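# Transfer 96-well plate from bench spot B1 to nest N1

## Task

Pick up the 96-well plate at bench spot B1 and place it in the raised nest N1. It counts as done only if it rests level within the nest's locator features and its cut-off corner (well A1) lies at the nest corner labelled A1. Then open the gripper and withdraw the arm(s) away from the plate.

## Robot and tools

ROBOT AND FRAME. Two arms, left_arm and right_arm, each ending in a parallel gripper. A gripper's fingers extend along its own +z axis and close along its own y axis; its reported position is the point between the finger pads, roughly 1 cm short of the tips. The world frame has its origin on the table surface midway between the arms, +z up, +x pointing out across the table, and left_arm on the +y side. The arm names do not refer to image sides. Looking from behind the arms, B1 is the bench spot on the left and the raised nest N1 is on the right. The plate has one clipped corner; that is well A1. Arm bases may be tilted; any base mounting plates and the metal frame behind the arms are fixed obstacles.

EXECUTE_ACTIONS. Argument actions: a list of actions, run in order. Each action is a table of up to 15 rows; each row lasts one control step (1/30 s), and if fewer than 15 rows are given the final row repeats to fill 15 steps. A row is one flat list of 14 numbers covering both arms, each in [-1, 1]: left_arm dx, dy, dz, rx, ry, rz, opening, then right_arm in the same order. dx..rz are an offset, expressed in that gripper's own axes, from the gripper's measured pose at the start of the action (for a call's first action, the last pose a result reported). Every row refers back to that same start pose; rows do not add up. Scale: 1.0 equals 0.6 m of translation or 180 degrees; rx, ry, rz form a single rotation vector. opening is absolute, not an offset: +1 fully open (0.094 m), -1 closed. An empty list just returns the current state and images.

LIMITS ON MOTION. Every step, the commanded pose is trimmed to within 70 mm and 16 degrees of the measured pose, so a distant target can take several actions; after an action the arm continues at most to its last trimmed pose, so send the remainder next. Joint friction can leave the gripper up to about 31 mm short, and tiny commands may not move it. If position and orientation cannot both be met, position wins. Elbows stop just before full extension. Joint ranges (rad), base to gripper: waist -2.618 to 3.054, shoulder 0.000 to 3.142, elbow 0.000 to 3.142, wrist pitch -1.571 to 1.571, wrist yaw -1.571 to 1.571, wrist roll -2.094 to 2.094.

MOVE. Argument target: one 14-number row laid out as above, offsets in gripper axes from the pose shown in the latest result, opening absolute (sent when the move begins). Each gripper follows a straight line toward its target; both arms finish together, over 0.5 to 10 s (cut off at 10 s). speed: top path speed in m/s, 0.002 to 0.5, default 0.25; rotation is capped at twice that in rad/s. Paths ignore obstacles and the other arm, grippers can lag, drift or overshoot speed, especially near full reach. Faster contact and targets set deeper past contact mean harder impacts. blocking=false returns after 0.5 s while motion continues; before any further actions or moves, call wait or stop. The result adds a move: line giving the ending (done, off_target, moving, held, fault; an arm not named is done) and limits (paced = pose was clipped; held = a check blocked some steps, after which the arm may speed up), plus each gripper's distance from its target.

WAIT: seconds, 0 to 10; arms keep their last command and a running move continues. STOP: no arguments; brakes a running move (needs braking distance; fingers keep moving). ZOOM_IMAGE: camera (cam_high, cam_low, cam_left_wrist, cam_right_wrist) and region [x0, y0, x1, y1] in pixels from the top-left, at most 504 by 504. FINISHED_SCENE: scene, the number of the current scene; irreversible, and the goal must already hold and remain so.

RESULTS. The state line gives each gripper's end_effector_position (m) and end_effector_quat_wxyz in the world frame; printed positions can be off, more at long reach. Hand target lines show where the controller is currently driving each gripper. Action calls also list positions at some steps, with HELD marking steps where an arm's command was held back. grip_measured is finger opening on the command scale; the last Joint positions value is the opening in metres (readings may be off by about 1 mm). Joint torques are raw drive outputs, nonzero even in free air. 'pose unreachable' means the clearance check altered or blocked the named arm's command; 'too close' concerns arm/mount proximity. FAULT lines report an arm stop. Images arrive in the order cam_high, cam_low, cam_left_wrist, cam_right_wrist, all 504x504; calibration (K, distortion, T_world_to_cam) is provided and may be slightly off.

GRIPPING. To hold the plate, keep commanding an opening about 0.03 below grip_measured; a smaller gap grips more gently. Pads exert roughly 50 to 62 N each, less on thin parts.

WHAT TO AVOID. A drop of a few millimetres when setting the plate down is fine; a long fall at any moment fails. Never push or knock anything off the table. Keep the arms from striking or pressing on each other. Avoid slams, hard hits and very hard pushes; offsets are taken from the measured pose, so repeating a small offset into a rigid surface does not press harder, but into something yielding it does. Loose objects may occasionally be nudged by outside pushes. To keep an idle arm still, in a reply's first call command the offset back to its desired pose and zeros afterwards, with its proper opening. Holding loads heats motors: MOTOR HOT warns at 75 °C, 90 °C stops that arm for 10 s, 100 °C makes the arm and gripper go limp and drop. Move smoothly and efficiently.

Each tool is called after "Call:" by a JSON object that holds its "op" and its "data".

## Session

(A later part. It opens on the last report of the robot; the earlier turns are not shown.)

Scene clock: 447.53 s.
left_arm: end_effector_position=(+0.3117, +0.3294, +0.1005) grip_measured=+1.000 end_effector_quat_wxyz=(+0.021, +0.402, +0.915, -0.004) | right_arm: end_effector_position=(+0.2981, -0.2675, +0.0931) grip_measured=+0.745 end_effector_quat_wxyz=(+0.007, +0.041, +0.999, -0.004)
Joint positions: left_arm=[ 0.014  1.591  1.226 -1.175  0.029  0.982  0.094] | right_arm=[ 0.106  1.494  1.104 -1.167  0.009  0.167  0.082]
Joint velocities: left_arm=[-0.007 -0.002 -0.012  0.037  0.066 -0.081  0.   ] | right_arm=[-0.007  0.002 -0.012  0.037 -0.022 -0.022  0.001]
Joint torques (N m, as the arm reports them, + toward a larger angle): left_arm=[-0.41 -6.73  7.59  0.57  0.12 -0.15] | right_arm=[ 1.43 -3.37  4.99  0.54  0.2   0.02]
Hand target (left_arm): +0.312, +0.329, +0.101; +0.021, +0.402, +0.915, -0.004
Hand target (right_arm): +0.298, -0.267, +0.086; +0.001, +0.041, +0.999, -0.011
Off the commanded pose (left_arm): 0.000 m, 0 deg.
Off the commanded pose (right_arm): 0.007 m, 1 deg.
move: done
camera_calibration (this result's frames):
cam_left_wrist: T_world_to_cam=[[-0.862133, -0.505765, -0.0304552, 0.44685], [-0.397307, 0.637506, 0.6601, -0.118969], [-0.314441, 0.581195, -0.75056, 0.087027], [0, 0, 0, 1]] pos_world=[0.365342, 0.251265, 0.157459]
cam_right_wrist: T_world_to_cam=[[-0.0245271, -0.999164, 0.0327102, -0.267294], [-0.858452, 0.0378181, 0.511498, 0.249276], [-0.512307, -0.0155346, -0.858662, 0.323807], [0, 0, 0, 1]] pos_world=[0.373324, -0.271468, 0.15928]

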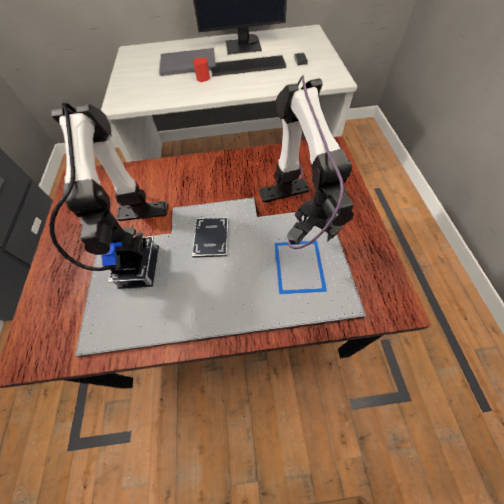

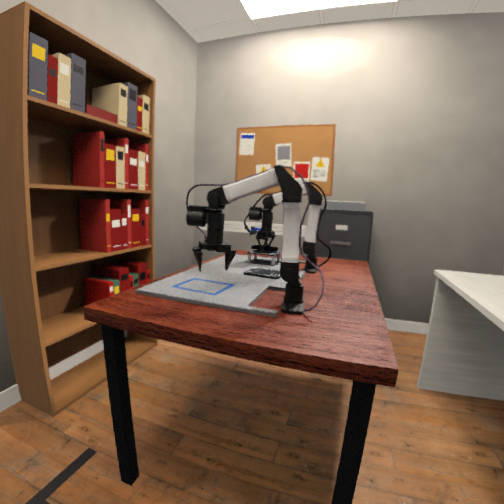

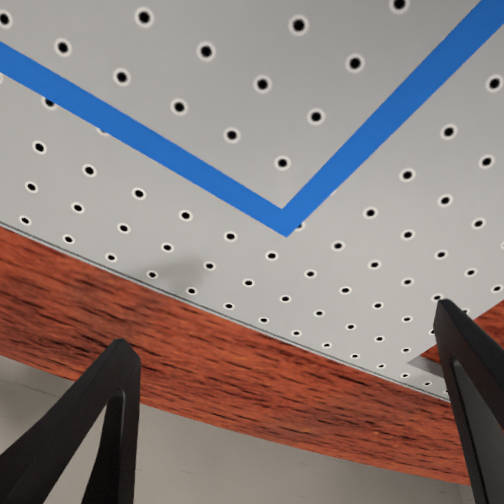

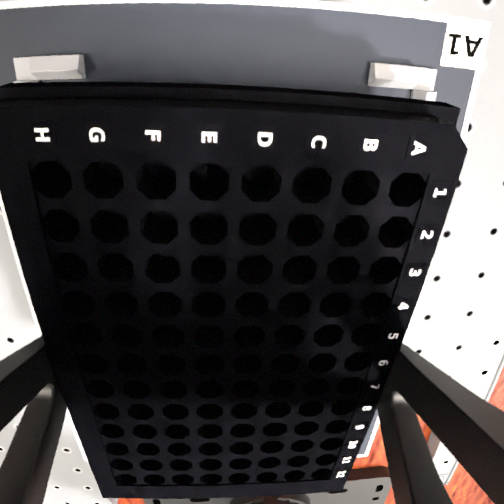

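Call:
{"op": "move", "data": {"target": [0,0,0,0,0,0,1,0.002,0.006,0.024,0,0.0036,-0.007,0.71], "speed": 0.04}}

Call:
{"op": "zoom_image", "data": {"camera": "cam_right_wrist", "region": [0, 0, 200, 160]}}

Call:
{"op": "zoom_image", "data": {"camera": "cam_right_wrist", "region": [304, 0, 504, 160]}}

Scene clock: 471.37 s.
left_arm: end_effector_position=(+0.3117, +0.3294, +0.1005) grip_measured=+1.000 end_effector_quat_wxyz=(+0.021, +0.402, +0.915, -0.004) | right_arm: end_effector_position=(+0.2975, -0.2676, +0.0864) grip_measured=+0.745 end_effector_quat_wxyz=(+0.008, +0.041, +0.999, -0.004)
Joint positions: left_arm=[ 0.014  1.591  1.226 -1.175  0.029  0.982  0.094] | right_arm=[ 0.106  1.494  1.077 -1.138  0.01   0.166  0.082]
Joint velocities: left_arm=[-0.002  0.007 -0.007  0.022  0.007 -0.007  0.   ] | right_arm=[-0.002  0.007 -0.007  0.081 -0.051  0.022  0.   ]
Joint torques (N m, as the arm reports them, + toward a larger angle): left_arm=[-0.38 -6.71  7.45  0.57  0.13 -0.16] | right_arm=[ 1.57 -3.25  5.02  0.55  0.06 -0.21]
Hand target (left_arm): +0.312, +0.329, +0.101; +0.021, +0.402, +0.915, -0.004
Hand target (right_arm): +0.297, -0.264, +0.079; +0.001, +0.030, +1.000, -0.004
Off the commanded pose (left_arm): 0.000 m, 0 deg.
Off the commanded pose (right_arm): 0.009 m, 1 deg.
move: done
camera_calibration (this result's frames):
cam_left_wrist: T_world_to_cam=[[-0.862133, -0.505765, -0.0304552, 0.44685], [-0.397307, 0.637506, 0.6601, -0.118969], [-0.314441, 0.581195, -0.75056, 0.087027], [0, 0, 0, 1]] pos_world=[0.365342, 0.251265, 0.157459]
cam_right_wrist: T_world_to_cam=[[-0.024227, -0.999167, 0.0328459, -0.267301], [-0.859645, 0.0375932, 0.509506, 0.252723], [-0.510316, -0.015892, -0.85984, 0.31716], [0, 0, 0, 1]] pos_world=[0.372628, -0.271539, 0.152722]

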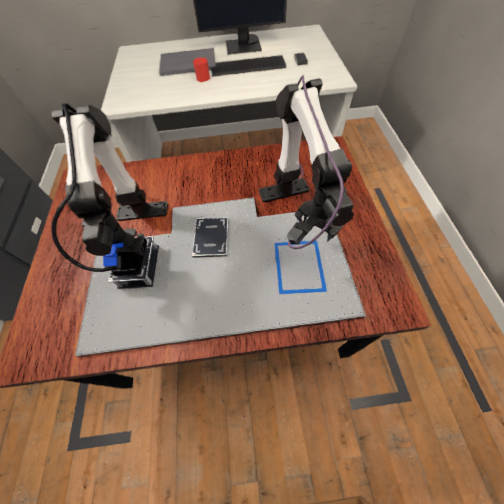

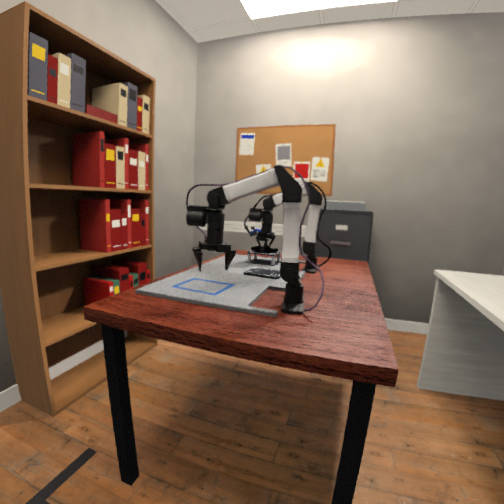

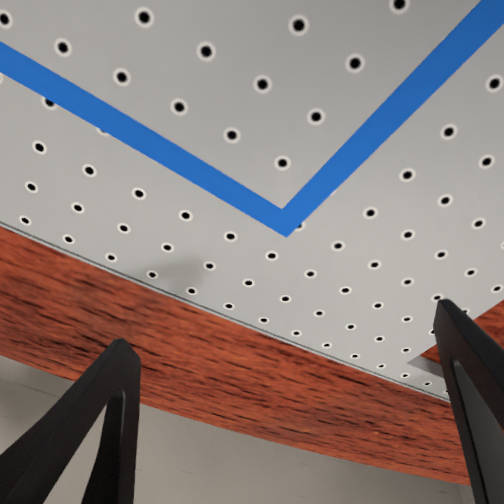

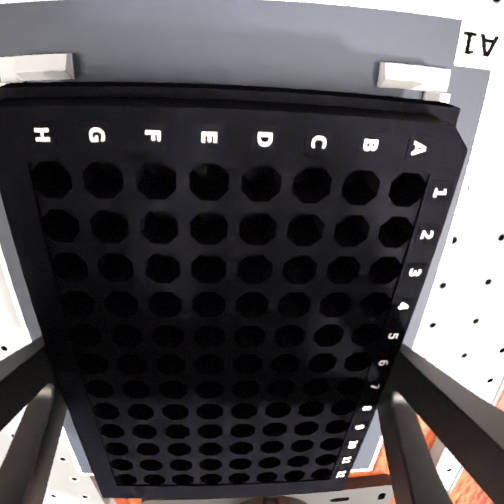

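Region (0, 0, 200, 160) of cam_right_wrist's 504x504 image, scaled by 2.520, with more detail than that image has; it fills the top 403 rows of this view, and the rest is white.

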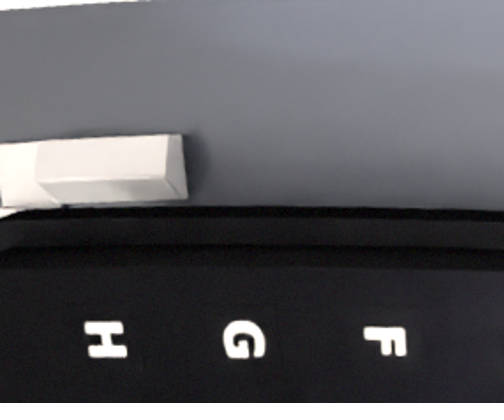

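Region (304, 0, 504, 160) of cam_right_wrist's 504x504 image, scaled by 2.520, with more detail than that image has; it fills the top 403 rows of this view, and the rest is white.

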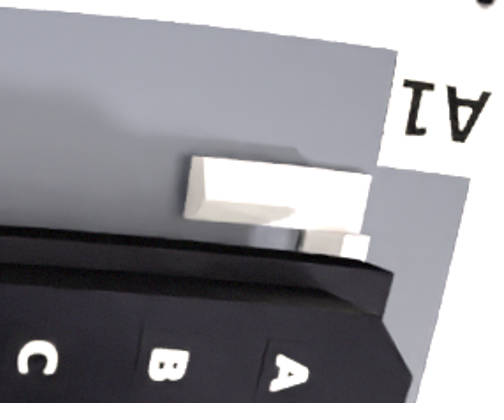

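Call:
{"op": "move", "data": {"target": [0,0,0,0,0,0,1,0.001,0.0077,0.013,0,0.004,-0.011,0.71], "speed": 0.04}}

Scene clock: 481.20 s.
left_arm: end_effector_position=(+0.3117, +0.3294, +0.1005) grip_measured=+1.000 end_effector_quat_wxyz=(+0.021, +0.402, +0.915, -0.004) | right_arm: end_effector_position=(+0.2985, -0.2659, +0.0864) grip_measured=+0.745 end_effector_quat_wxyz=(+0.010, +0.034, +0.999, -0.004)
Joint positions: left_arm=[ 0.014  1.591  1.226 -1.175  0.029  0.982  0.094] | right_arm=[ 0.112  1.494  1.077 -1.133  0.01   0.158  0.082]
Joint velocities: left_arm=[-0.017 -0.002 -0.002 -0.007  0.007  0.051  0.   ] | right_arm=[-0.022  0.002 -0.012  0.066 -0.022 -0.007 -0.   ]
Joint torques (N m, as the arm reports them, + toward a larger angle): left_arm=[-0.49 -6.74  7.56  0.57  0.12 -0.14] | right_arm=[ 1.37 -3.26  4.88  0.57  0.06 -0.2 ]
Hand target (left_arm): +0.312, +0.329, +0.101; +0.021, +0.402, +0.915, -0.004
Hand target (right_arm): +0.297, -0.263, +0.079; +0.002, +0.024, +1.000, -0.004
Off the commanded pose (left_arm): 0.000 m, 0 deg.
Off the commanded pose (right_arm): 0.008 m, 2 deg.
move: done
camera_calibration (this result's frames):
cam_left_wrist: T_world_to_cam=[[-0.862133, -0.505765, -0.0304552, 0.44685], [-0.397307, 0.637506, 0.6601, -0.118969], [-0.314441, 0.581195, -0.75056, 0.087027], [0, 0, 0, 1]] pos_world=[0.365342, 0.251265, 0.157459]
cam_right_wrist: T_world_to_cam=[[-0.0102706, -0.999419, 0.0325137, -0.26985], [-0.862371, 0.0253122, 0.505644, 0.251389], [-0.506173, -0.0228456, -0.862129, 0.314823], [0, 0, 0, 1]] pos_world=[0.373374, -0.268864, 0.153078]

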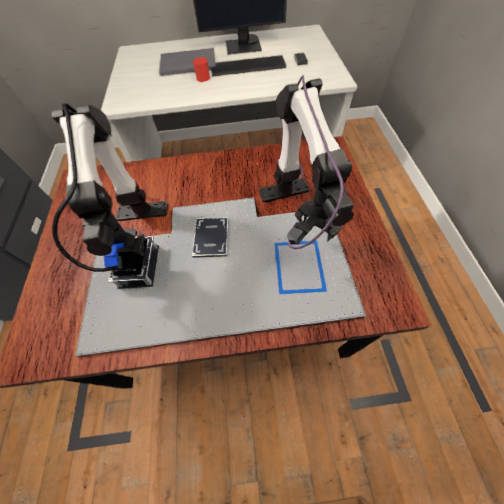

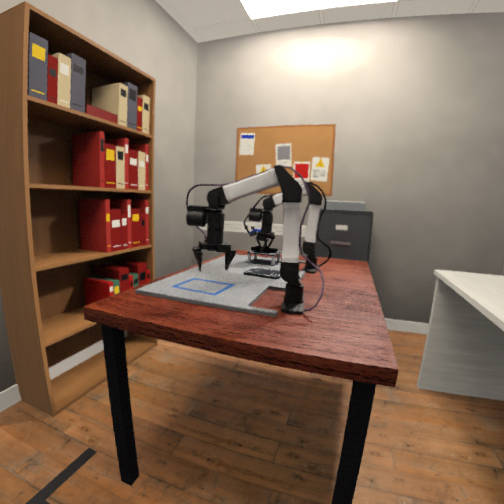

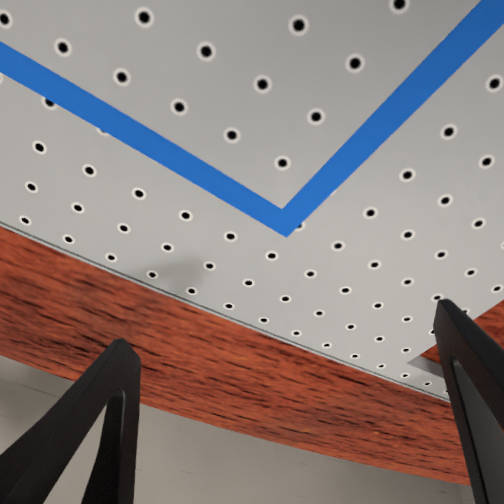

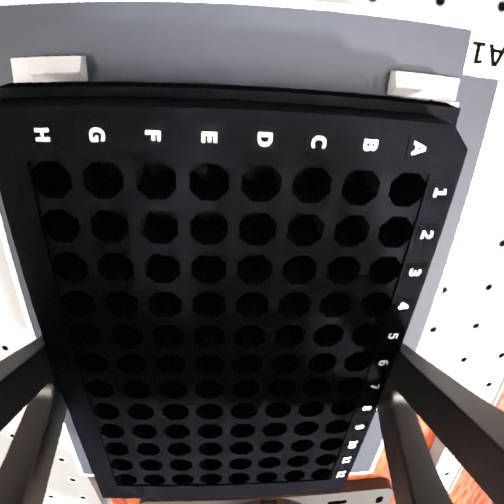

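Call:
{"op": "move", "data": {"target": [0,0,0,0,0,0,1,0.004,0,0.0245,0,0.003,0,0.71], "speed": 0.03}}

Call:
{"op": "zoom_image", "data": {"camera": "cam_right_wrist", "region": [0, 0, 200, 160]}}

Call:
{"op": "zoom_image", "data": {"camera": "cam_right_wrist", "region": [304, 0, 504, 160]}}

Scene clock: 510.33 s.
left_arm: end_effector_position=(+0.3117, +0.3294, +0.1005) grip_measured=+1.000 end_effector_quat_wxyz=(+0.021, +0.402, +0.915, -0.004) | right_arm: end_effector_position=(+0.2973, -0.2664, +0.0805) grip_measured=+0.745 end_effector_quat_wxyz=(+0.010, +0.033, +0.999, -0.005)
Joint positions: left_arm=[ 0.014  1.591  1.226 -1.175  0.029  0.982  0.094] | right_arm=[ 0.112  1.494  1.053 -1.11   0.012  0.158  0.082]
Joint velocities: left_arm=[-0.007  0.012  0.012 -0.022  0.007  0.022  0.   ] | right_arm=[ 0.002 -0.007 -0.007 -0.037 -0.007 -0.007 -0.   ]
Joint torques (N m, as the arm reports them, + toward a larger angle): left_arm=[-0.49 -6.77  7.57  0.58  0.13 -0.16] | right_arm=[ 0.49 -3.7   4.03  0.67  0.03 -0.1 ]
Hand target (left_arm): +0.312, +0.329, +0.101; +0.021, +0.402, +0.915, -0.004
Hand target (right_arm): +0.296, -0.266, +0.072; +0.006, +0.034, +0.999, -0.003
Off the commanded pose (left_arm): 0.000 m, 0 deg.
Off the commanded pose (right_arm): 0.009 m, 1 deg.
move: done
camera_calibration (this result's frames):
cam_left_wrist: T_world_to_cam=[[-0.862133, -0.505765, -0.0304552, 0.44685], [-0.397307, 0.637506, 0.6601, -0.118969], [-0.314441, 0.581195, -0.75056, 0.087027], [0, 0, 0, 1]] pos_world=[0.365342, 0.251265, 0.157459]
cam_right_wrist: T_world_to_cam=[[-0.00953844, -0.99936, 0.034464, -0.270467], [-0.862281, 0.0256724, 0.505779, 0.253402], [-0.50634, -0.0248933, -0.861974, 0.308656], [0, 0, 0, 1]] pos_world=[0.372209, -0.269116, 0.14721]

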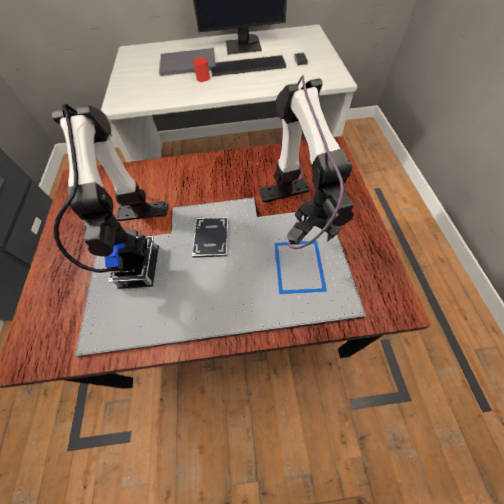

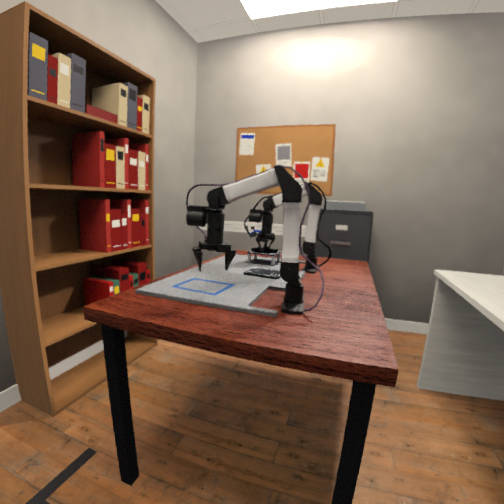

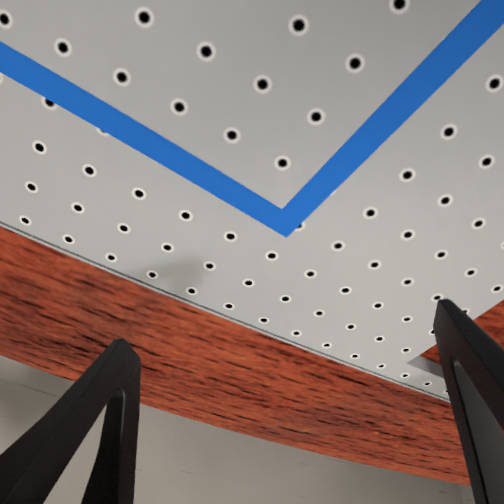

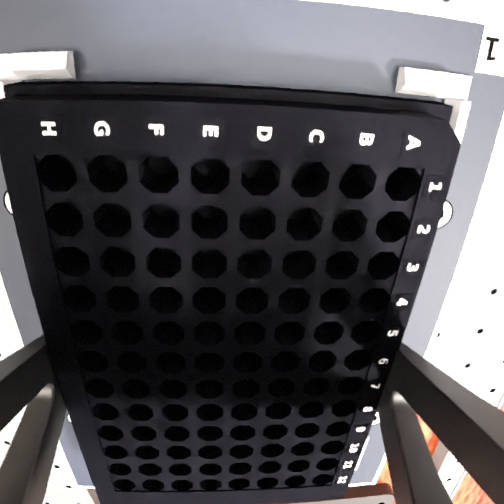

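Region (0, 0, 200, 160) of cam_right_wrist's 504x504 image, scaled by 2.520, with more detail than that image has; it fills the top 403 rows of this view, and the rest is white.

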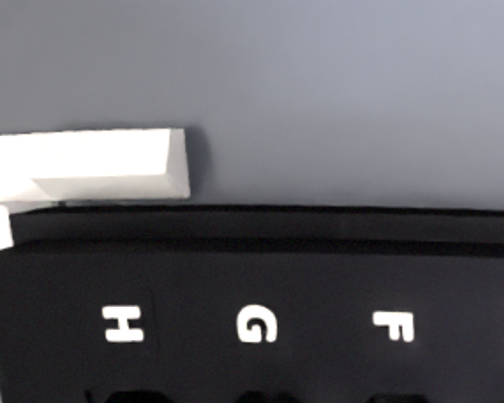

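Region (304, 0, 504, 160) of cam_right_wrist's 504x504 image, scaled by 2.520, with more detail than that image has; it fills the top 403 rows of this view, and the rest is white.

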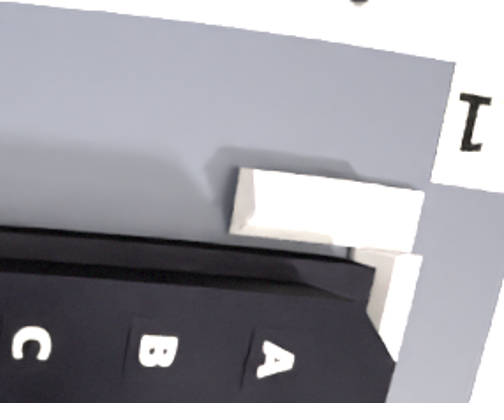

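Call:
{"op": "move", "data": {"target": [0,0,0,0,0,0,1,0,0,0,0,0,0,1], "speed": 0.05}}

Call:
{"op": "zoom_image", "data": {"camera": "cam_right_wrist", "region": [0, 0, 200, 160]}}

Call:
{"op": "zoom_image", "data": {"camera": "cam_right_wrist", "region": [304, 0, 504, 160]}}

Scene clock: 519.20 s.
left_arm: end_effector_position=(+0.3117, +0.3294, +0.1005) grip_measured=+1.000 end_effector_quat_wxyz=(+0.021, +0.402, +0.915, -0.004) | right_arm: end_effector_position=(+0.2974, -0.2664, +0.0805) grip_measured=+1.000 end_effector_quat_wxyz=(+0.010, +0.033, +0.999, -0.005)
Joint positions: left_arm=[ 0.014  1.591  1.226 -1.175  0.029  0.982  0.094] | right_arm=[ 0.112  1.494  1.053 -1.11   0.012  0.158  0.094]
Joint velocities: left_arm=[-0.022  0.012 -0.017 -0.007  0.007  0.007  0.   ] | right_arm=[-0.012 -0.017  0.007  0.022 -0.022 -0.081  0.   ]
Joint torques (N m, as the arm reports them, + toward a larger angle): left_arm=[-0.41 -6.82  7.48  0.61  0.12 -0.14] | right_arm=[ 0.57 -4.63  6.08  0.45  0.07 -0.1 ]
Hand target (left_arm): +0.312, +0.329, +0.101; +0.021, +0.402, +0.915, -0.004
Hand target (right_arm): +0.297, -0.266, +0.081; +0.010, +0.033, +0.999, -0.005
Off the commanded pose (left_arm): 0.000 m, 0 deg.
Off the commanded pose (right_arm): 0.000 m, 0 deg.
move: done
camera_calibration (this result's frames):
cam_left_wrist: T_world_to_cam=[[-0.862133, -0.505765, -0.0304552, 0.44685], [-0.397307, 0.637506, 0.6601, -0.118969], [-0.314441, 0.581195, -0.75056, 0.087027], [0, 0, 0, 1]] pos_world=[0.365342, 0.251265, 0.157459]
cam_right_wrist: T_world_to_cam=[[-0.00954702, -0.999347, 0.0348432, -0.270557], [-0.862298, 0.0258709, 0.505739, 0.253469], [-0.506311, -0.025217, -0.861982, 0.308564], [0, 0, 0, 1]] pos_world=[0.372212, -0.269156, 0.147215]

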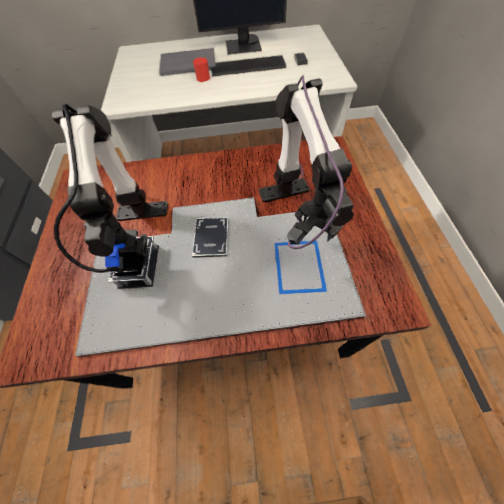

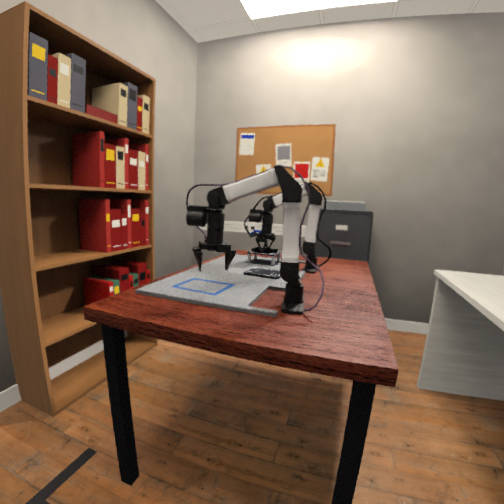

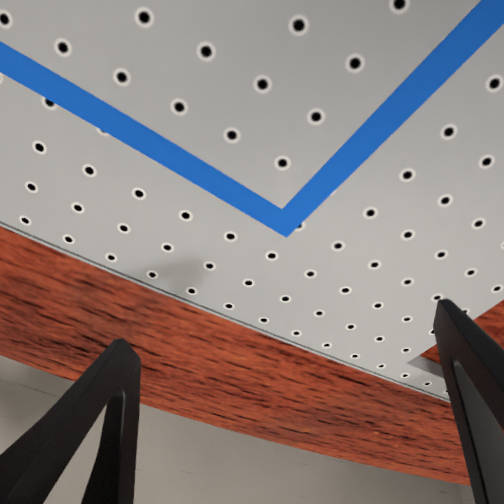

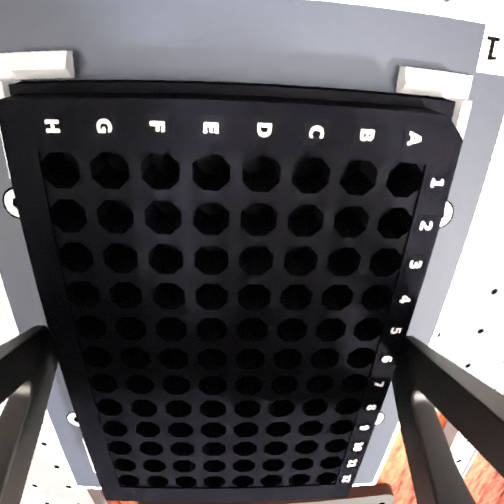

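Region (0, 0, 200, 160) of cam_right_wrist's 504x504 image, scaled by 2.520, with more detail than that image has; it fills the top 403 rows of this view, and the rest is white.

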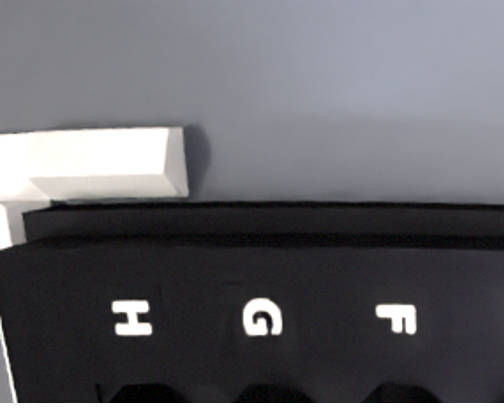

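Region (304, 0, 504, 160) of cam_right_wrist's 504x504 image, scaled by 2.520, with more detail than that image has; it fills the top 403 rows of this view, and the rest is white.

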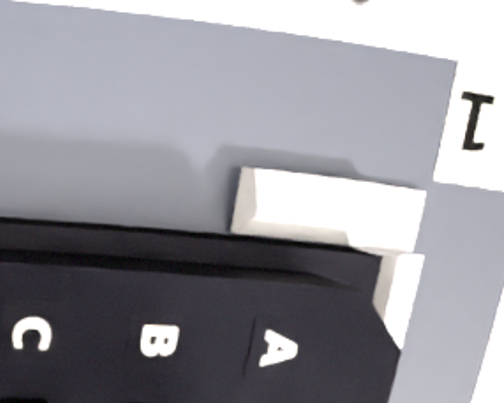

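Call:
{"op": "move", "data": {"target": [0,0,0,0,0,0,1,0.09,0,-0.14,0,0,0,1], "speed": 0.15}}

Scene clock: 525.07 s.
left_arm: end_effector_position=(+0.3117, +0.3294, +0.1005) grip_measured=+1.000 end_effector_quat_wxyz=(+0.021, +0.402, +0.915, -0.004) | right_arm: end_effector_position=(+0.2409, -0.2624, +0.1553) grip_measured=+1.000 end_effector_quat_wxyz=(+0.002, +0.034, +0.999, -0.006)
Joint positions: left_arm=[ 0.014  1.591  1.226 -1.175  0.029  0.982  0.094] | right_arm=[ 0.159  1.285  1.182 -1.465  0.012  0.205  0.094]
Joint velocities: left_arm=[ 0.017  0.002  0.002 -0.007 -0.095 -0.095  0.   ] | right_arm=[-0.022 -0.002  0.002 -0.037  0.007 -0.007  0.   ]
Joint torques (N m, as the arm reports them, + toward a larger angle): left_arm=[-0.42 -6.77  7.64  0.59  0.15 -0.14] | right_arm=[ 1.42 -3.73  7.51  0.32  0.11  0.01]
Hand target (left_arm): +0.312, +0.329, +0.101; +0.021, +0.402, +0.915, -0.004
Hand target (right_arm): +0.240, -0.261, +0.162; +0.010, +0.033, +0.999, -0.006
Off the commanded pose (left_arm): 0.000 m, 0 deg.
Off the commanded pose (right_arm): 0.008 m, 1 deg.
move: done
camera_calibration (this result's frames):
cam_left_wrist: T_world_to_cam=[[-0.862133, -0.505765, -0.0304552, 0.44685], [-0.397307, 0.637506, 0.6601, -0.118969], [-0.314441, 0.581195, -0.75056, 0.087027], [0, 0, 0, 1]] pos_world=[0.365342, 0.251265, 0.157459]
cam_right_wrist: T_world_to_cam=[[-0.00971577, -0.999291, 0.0363832, -0.269873], [-0.853795, 0.0272301, 0.519897, 0.162919], [-0.520519, -0.0260126, -0.853454, 0.346442], [0, 0, 0, 1]] pos_world=[0.316808, -0.265106, 0.22079]

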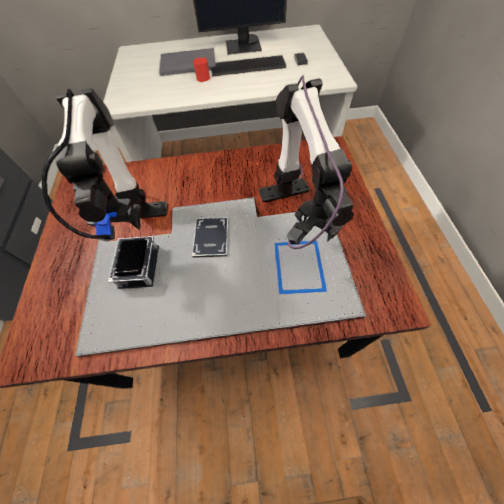

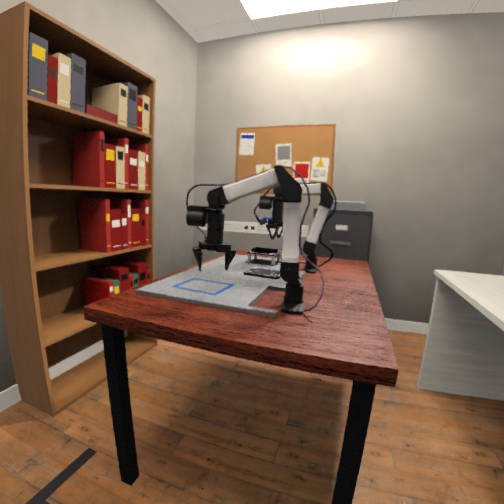

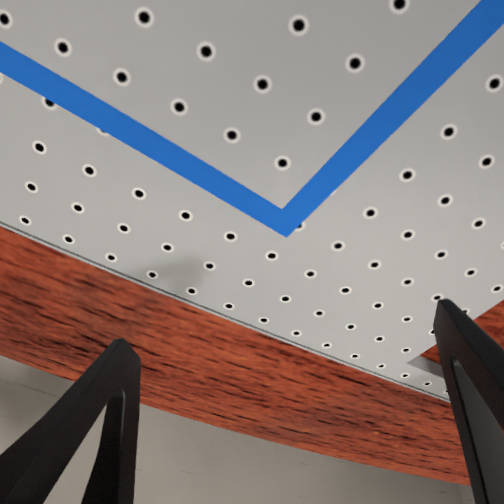

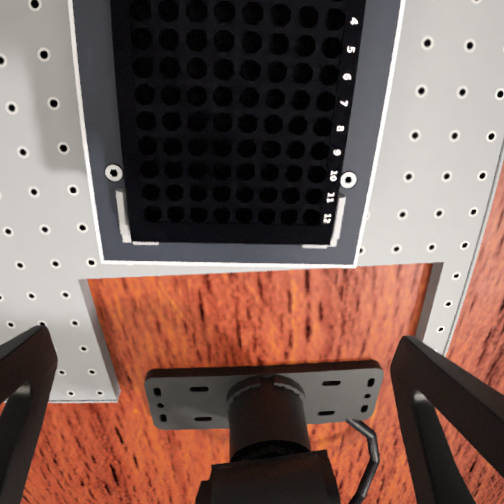

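Call:
{"op": "zoom_image", "data": {"camera": "cam_right_wrist", "region": [90, 150, 370, 280]}}

Call:
{"op": "zoom_image", "data": {"camera": "cam_low", "region": [240, 238, 290, 270]}}

Call:
{"op": "zoom_image", "data": {"camera": "cam_high", "region": [100, 225, 170, 295]}}

Region (90, 150, 370, 280) of cam_right_wrist's 504x504 image, scaled by 1.800, with more detail than that image has; it fills the top 234 rows of this view, and the rest is white.

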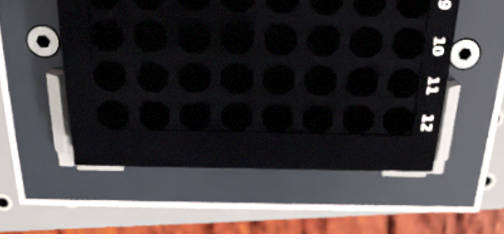

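Region (240, 238, 290, 270) of cam_low's 504x504 image, scaled by 10.080, with more detail than that image has; it fills the top 323 rows of this view, and the rest is white.

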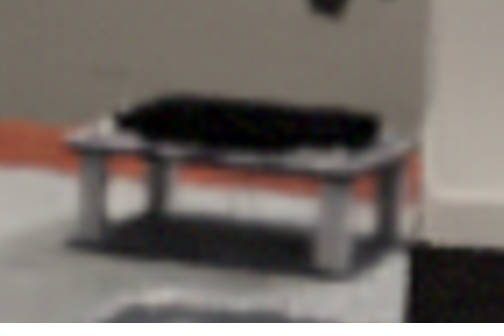

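Region (100, 225, 170, 295) of cam_high's 504x504 image, scaled by 7.200, with more detail than that image has.

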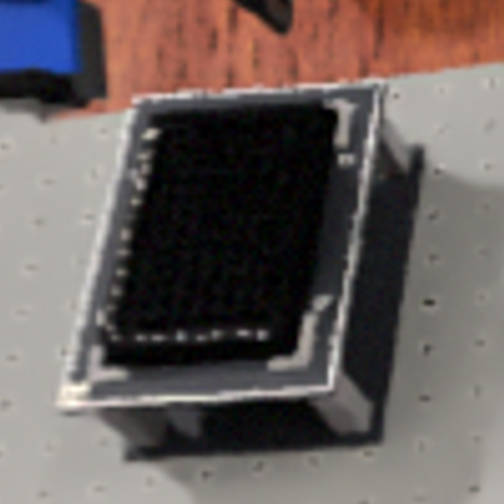

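Call:
{"op": "move", "data": {"target": [0,0,0,0,0,0,1,0.13,0,0,0,0,0,1], "speed": 0.2}}

Call:
{"op": "zoom_image", "data": {"camera": "cam_right_wrist", "region": [60, 0, 420, 140]}}

Scene clock: 545.63 s.
left_arm: end_effector_position=(+0.3117, +0.3294, +0.1005) grip_measured=+1.000 end_effector_quat_wxyz=(+0.021, +0.402, +0.915, -0.004) | right_arm: end_effector_position=(+0.1695, -0.2563, +0.1547) grip_measured=+1.000 end_effector_quat_wxyz=(+0.008, +0.033, +0.999, -0.004)
Joint positions: left_arm=[ 0.014  1.591  1.226 -1.175  0.029  0.982  0.094] | right_arm=[ 0.283  1.01   1.025 -1.573  0.012  0.328  0.094]
Joint velocities: left_arm=[-0.002  0.002  0.002 -0.081 -0.022  0.007  0.   ] | right_arm=[-0.012 -0.002 -0.007  0.022  0.022  0.007  0.   ]
Joint torques (N m, as the arm reports them, + toward a larger angle): left_arm=[-0.51 -6.74  7.56  0.56  0.12 -0.14] | right_arm=[ 1.41 -1.61  4.55  0.35  0.14  0.03]
Hand target (left_arm): +0.312, +0.329, +0.101; +0.021, +0.402, +0.915, -0.004
Hand target (right_arm): +0.164, -0.258, +0.153; +0.003, +0.034, +0.999, -0.008
Off the commanded pose (left_arm): 0.000 m, 0 deg.
Off the commanded pose (right_arm): 0.007 m, 1 deg.
joint sent to its limit (right arm) — the command would take joint 4 (wrist pitch) past its lower limit, so that joint was sent only as far as its limit.
move: done
camera_calibration (this result's frames):
cam_left_wrist: T_world_to_cam=[[-0.862133, -0.505765, -0.0304552, 0.44685], [-0.397307, 0.637506, 0.6601, -0.118969], [-0.314441, 0.581195, -0.75056, 0.087027], [0, 0, 0, 1]] pos_world=[0.365342, 0.251265, 0.157459]
cam_right_wrist: T_world_to_cam=[[-0.00857486, -0.999416, 0.0330626, -0.264171], [-0.859681, 0.0242561, 0.510256, 0.103865], [-0.51076, -0.0240479, -0.859387, 0.308702], [0, 0, 0, 1]] pos_world=[0.244698, -0.259112, 0.221031]

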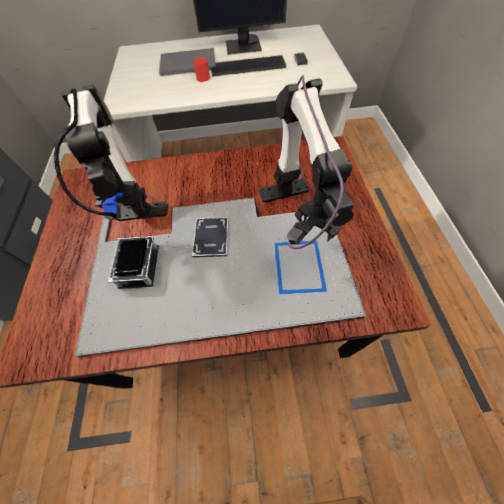

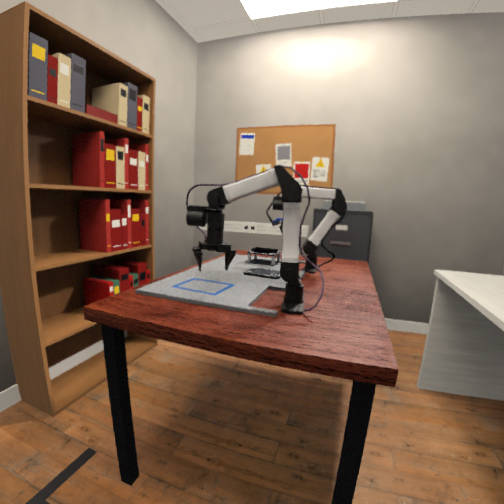

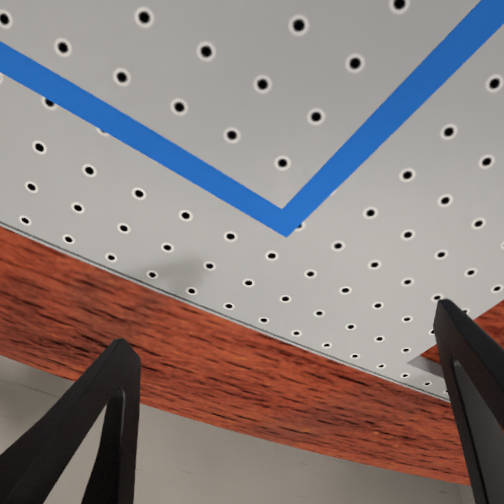

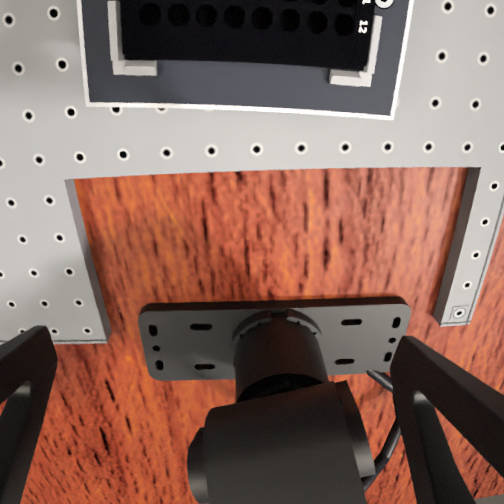

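Region (60, 0, 420, 140) of cam_right_wrist's 504x504 image, scaled by 1.400, with more detail than that image has.

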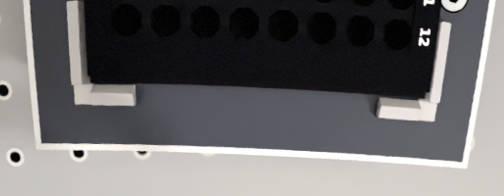

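The near locators are fully visible, so the plate is seated inside them.

Call:
{"op": "finished_scene", "data": {"scene": 1}}

The scene is finished: the task was done.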